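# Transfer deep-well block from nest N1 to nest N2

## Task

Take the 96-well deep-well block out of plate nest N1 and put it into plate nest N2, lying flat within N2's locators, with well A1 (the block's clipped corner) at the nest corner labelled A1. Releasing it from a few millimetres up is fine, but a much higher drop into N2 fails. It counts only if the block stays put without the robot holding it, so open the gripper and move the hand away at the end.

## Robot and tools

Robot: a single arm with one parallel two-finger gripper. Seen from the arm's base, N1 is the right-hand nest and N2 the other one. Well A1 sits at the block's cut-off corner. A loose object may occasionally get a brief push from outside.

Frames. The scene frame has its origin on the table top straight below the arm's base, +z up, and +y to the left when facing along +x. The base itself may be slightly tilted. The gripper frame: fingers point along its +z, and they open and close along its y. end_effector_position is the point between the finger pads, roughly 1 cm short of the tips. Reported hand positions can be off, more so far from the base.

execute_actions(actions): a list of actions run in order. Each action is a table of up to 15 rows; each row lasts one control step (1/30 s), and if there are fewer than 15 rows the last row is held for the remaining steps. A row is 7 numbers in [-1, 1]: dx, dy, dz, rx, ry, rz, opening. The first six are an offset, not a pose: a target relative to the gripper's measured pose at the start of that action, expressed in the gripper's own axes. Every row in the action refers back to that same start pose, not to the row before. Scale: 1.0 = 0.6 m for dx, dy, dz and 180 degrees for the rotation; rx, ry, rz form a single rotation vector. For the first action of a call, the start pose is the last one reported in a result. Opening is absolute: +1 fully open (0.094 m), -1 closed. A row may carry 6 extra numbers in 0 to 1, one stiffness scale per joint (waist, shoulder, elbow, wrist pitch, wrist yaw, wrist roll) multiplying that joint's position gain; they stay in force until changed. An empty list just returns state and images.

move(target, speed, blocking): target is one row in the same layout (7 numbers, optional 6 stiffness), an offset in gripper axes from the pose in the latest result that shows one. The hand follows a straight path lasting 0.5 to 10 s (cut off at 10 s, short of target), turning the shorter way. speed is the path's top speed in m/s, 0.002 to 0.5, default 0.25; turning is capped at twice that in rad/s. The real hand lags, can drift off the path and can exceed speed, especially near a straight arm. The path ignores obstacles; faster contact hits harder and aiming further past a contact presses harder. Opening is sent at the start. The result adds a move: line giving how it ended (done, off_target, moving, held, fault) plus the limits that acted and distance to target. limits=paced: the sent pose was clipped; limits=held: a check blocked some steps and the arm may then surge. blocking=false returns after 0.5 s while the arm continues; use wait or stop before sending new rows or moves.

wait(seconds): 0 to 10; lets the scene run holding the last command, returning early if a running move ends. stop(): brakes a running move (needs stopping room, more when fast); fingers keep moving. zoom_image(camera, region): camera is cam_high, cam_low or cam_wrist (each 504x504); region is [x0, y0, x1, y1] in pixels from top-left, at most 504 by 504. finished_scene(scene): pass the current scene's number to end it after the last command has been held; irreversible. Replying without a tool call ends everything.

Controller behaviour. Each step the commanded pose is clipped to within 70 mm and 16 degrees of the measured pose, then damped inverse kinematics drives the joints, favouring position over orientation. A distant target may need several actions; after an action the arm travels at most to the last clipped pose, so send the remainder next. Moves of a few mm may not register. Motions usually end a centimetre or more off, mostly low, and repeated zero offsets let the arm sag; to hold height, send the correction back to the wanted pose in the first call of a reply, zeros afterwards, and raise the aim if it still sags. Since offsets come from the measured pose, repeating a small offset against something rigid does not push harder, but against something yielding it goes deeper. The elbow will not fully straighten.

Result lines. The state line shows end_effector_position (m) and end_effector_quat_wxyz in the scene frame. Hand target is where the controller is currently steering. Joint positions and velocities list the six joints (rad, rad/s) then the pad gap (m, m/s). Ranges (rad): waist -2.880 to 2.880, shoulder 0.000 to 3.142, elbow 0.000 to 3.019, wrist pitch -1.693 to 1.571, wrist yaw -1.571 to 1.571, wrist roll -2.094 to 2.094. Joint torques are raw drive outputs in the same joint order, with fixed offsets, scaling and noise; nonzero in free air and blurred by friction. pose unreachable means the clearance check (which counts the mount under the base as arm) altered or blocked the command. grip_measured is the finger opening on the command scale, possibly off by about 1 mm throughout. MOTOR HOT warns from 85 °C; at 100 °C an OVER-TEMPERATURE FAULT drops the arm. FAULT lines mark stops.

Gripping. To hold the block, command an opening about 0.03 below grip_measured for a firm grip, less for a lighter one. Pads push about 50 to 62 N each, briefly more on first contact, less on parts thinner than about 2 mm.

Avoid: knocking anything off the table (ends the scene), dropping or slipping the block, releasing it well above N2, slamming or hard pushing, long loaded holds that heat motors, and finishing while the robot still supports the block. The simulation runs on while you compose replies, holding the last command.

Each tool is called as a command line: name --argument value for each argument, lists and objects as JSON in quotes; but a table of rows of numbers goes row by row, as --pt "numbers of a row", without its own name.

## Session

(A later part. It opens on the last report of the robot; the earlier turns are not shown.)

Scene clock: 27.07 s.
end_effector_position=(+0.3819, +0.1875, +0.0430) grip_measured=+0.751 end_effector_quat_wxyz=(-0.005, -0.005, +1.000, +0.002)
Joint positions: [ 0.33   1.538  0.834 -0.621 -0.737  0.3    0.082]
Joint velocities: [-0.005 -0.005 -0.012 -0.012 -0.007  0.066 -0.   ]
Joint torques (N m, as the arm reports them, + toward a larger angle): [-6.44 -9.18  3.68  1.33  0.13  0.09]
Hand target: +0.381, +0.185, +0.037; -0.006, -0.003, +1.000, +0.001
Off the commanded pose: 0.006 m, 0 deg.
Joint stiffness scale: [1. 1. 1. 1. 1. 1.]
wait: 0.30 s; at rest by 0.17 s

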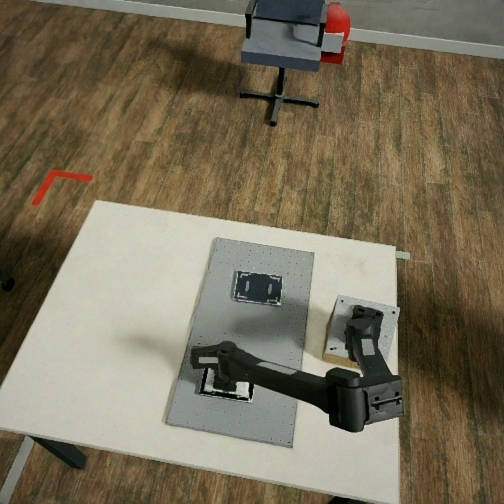

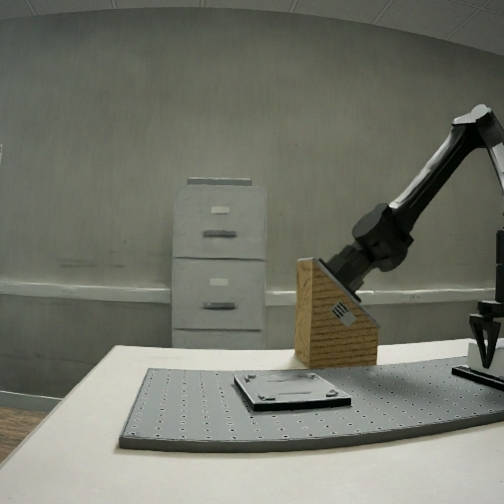

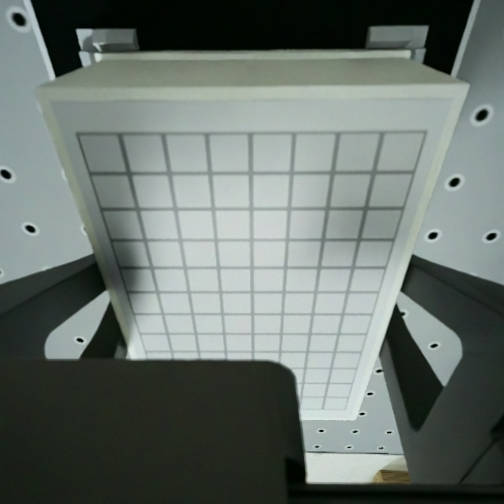

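execute_actions --actions '[[[0.001,-0.002,0.006,0,0,0.001,0.72],[0.0005,-0.001,0.004,0,0,0,0.73],[0,0,0.002,0,0,0,0.74],[0,0,0.001,0,0,0,0.75],[0,0,0,0,0,0,0.76],[0,0,0,0,0,0,0.77],[0,0,0,0,0,0,0.79],[0,0,0,0,0,0,0.82],[0,0,0,0,0,0,0.86],[0,0,0,0,0,0,0.90],[0,0,0,0,0,0,0.95],[0,0,0,0,0,0,1],[0,0,0,0,0,0,1],[0,0,0,0,0,0,1],[0,0,0,0,0,0,1]]]'

move --target '[0.08, 0.003, -0.24, 0, 0, 0, 1]' --speed 0.13

Scene clock: 28.33 s.
end_effector_position=(+0.3819, +0.1875, +0.0430) grip_measured=+1.000 end_effector_quat_wxyz=(-0.005, -0.005, +1.000, +0.002)
Joint positions: [ 0.33   1.538  0.834 -0.621 -0.737  0.3    0.094]
Joint velocities: [-0.005 -0.005  0.007  0.007 -0.037 -0.022  0.   ]
Joint torques (N m, as the arm reports them, + toward a larger angle): [-7.36 -9.72  4.07  0.25  0.04  0.03]
Hand target: +0.382, +0.188, +0.043; -0.005, -0.005, +1.000, +0.002
Off the commanded pose: 0.000 m, 0 deg.
Joint stiffness scale: [1. 1. 1. 1. 1. 1.]

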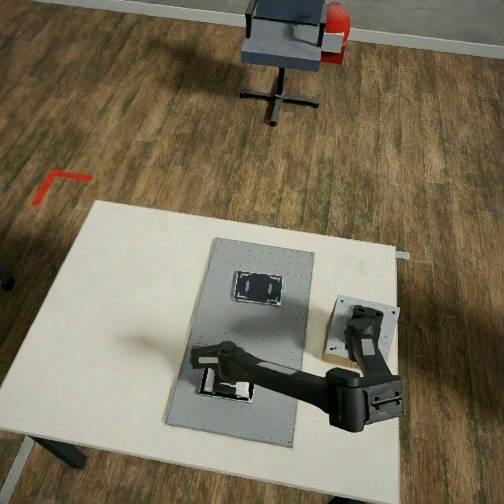

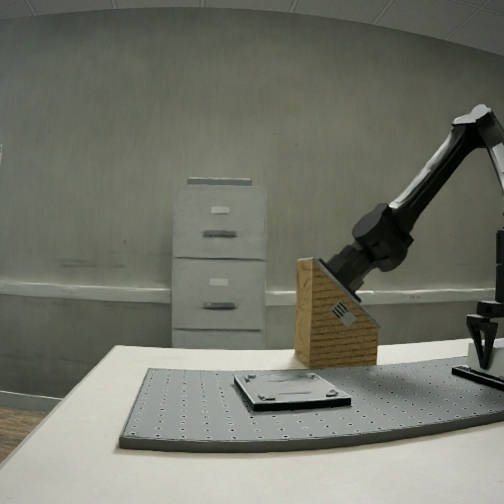

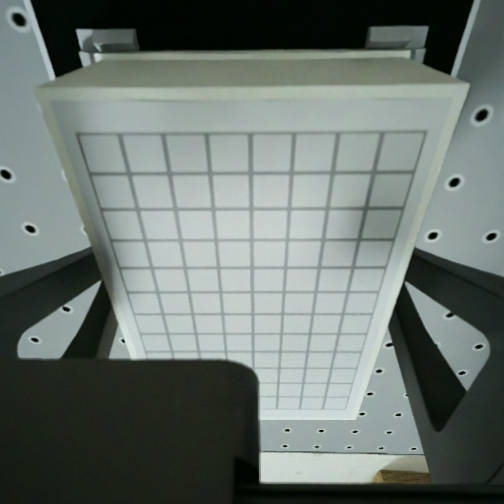

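Scene clock: 30.00 s.
end_effector_position=(+0.3224, +0.1785, +0.1736) grip_measured=+1.000 end_effector_quat_wxyz=(-0.020, +0.010, +1.000, +0.001)
Joint positions: [ 0.073  1.269  0.835 -1.172 -0.768 -0.05   0.094]
Joint velocities: [ 0.005 -0.005 -0.017 -0.012  0.022 -0.022  0.   ]
Joint torques (N m, as the arm reports them, + toward a larger angle): [-5.22 -6.78 10.11 -0.42 -0.09  0.01]
Hand target: +0.335, +0.188, +0.187; -0.006, -0.005, +1.000, +0.002
Off the commanded pose: 0.022 m, 2 deg.
Joint stiffness scale: [1. 1. 1. 1. 1. 1.]
move: off_target

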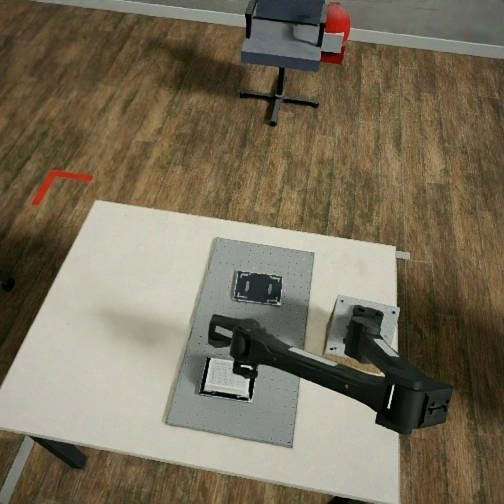

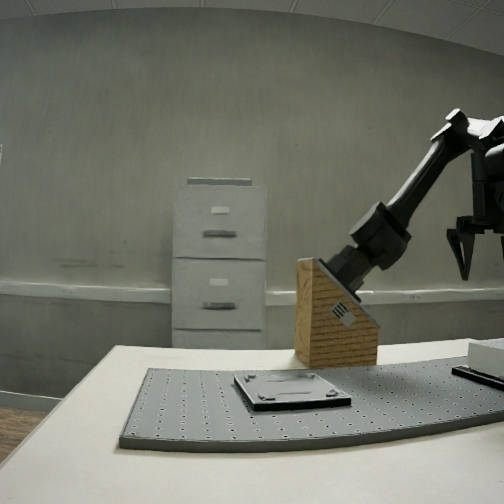

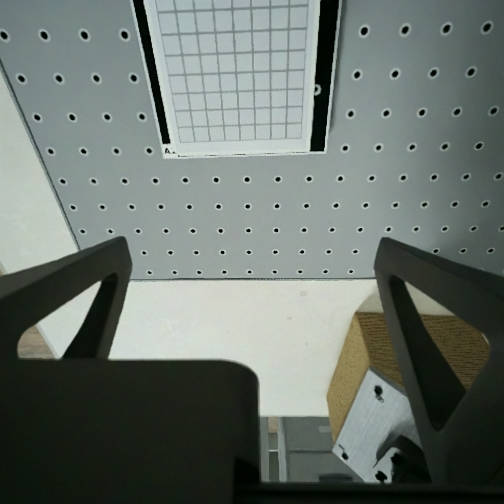

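zoom_image --camera "cam_high" --region '[185, 345, 275, 415]'

zoom_image --camera "cam_low" --region '[434, 320, 504, 400]'

zoom_image --camera "cam_wrist" --region '[120, 0, 350, 180]'

Region (185, 345, 275, 415) of cam_high's 504x504 image, scaled by 5.600, with more detail than that image has.

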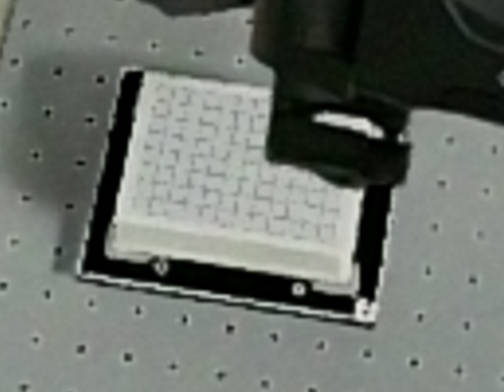

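Region (434, 320, 504, 400) of cam_low's 504x504 image, scaled by 6.300, with more detail than that image has; it fills the left 441 columns of this view, and the rest is white.

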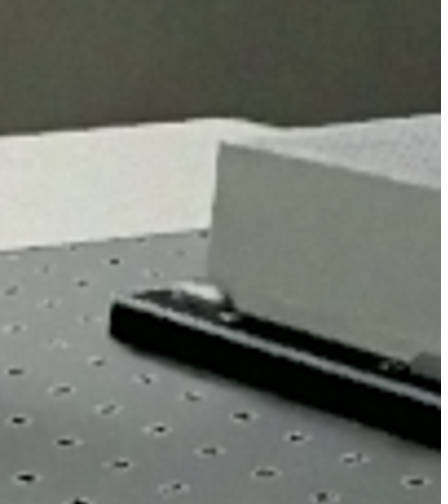

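Region (120, 0, 350, 180) of cam_wrist's 504x504 image, scaled by 2.191, with more detail than that image has; it fills the top 394 rows of this view, and the rest is white.

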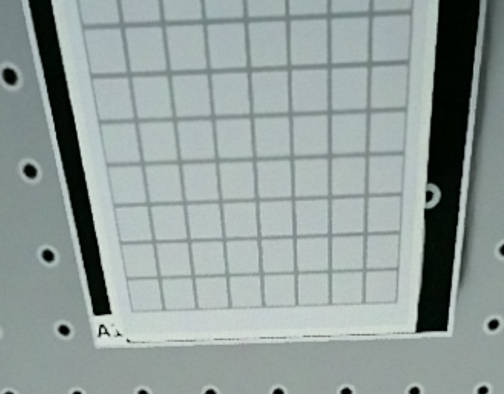

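move --target '[0.03, -0.16, -0.06, 0, 0, 0, 1]' --speed 0.25

Scene clock: 31.67 s.
end_effector_position=(+0.3063, +0.0813, +0.2103) grip_measured=+1.000 end_effector_quat_wxyz=(-0.014, +0.010, +1.000, -0.000)
Joint positions: [-0.231  1.388  0.812 -1.291 -0.717 -0.446  0.094]
Joint velocities: [-0.015 -0.015  0.007  0.012  0.007 -0.022  0.   ]
Joint torques (N m, as the arm reports them, + toward a larger angle): [-4.84 -3.99  6.86 -0.43 -0.04 -0.01]
Hand target: +0.304, +0.083, +0.210; -0.020, +0.009, +1.000, +0.002
Off the commanded pose: 0.003 m, 1 deg.
Joint stiffness scale: [1. 1. 1. 1. 1. 1.]
move: done

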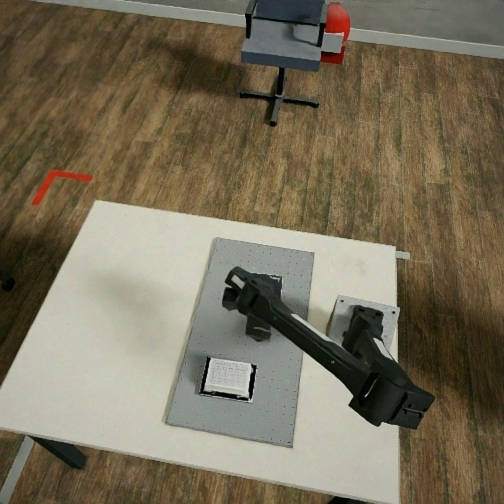

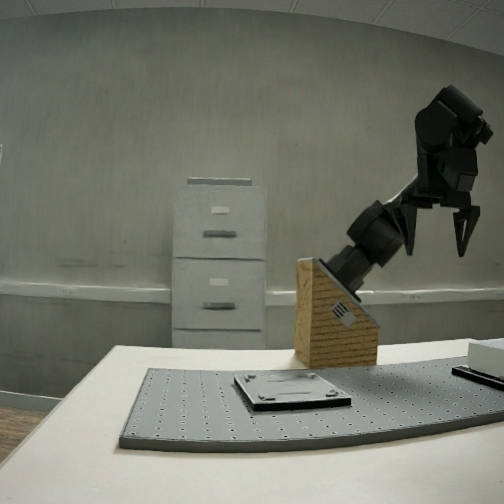

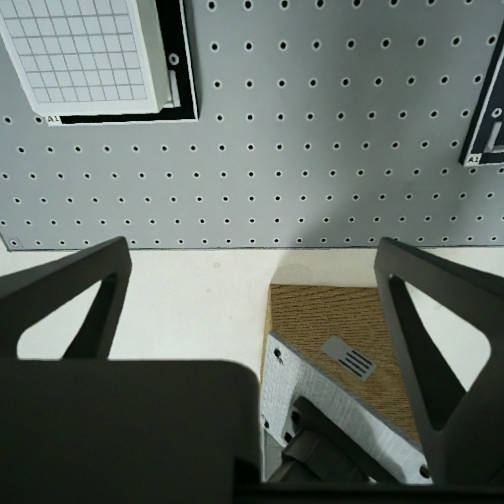

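finished_scene --scene 2

The scene is finished: the task was done.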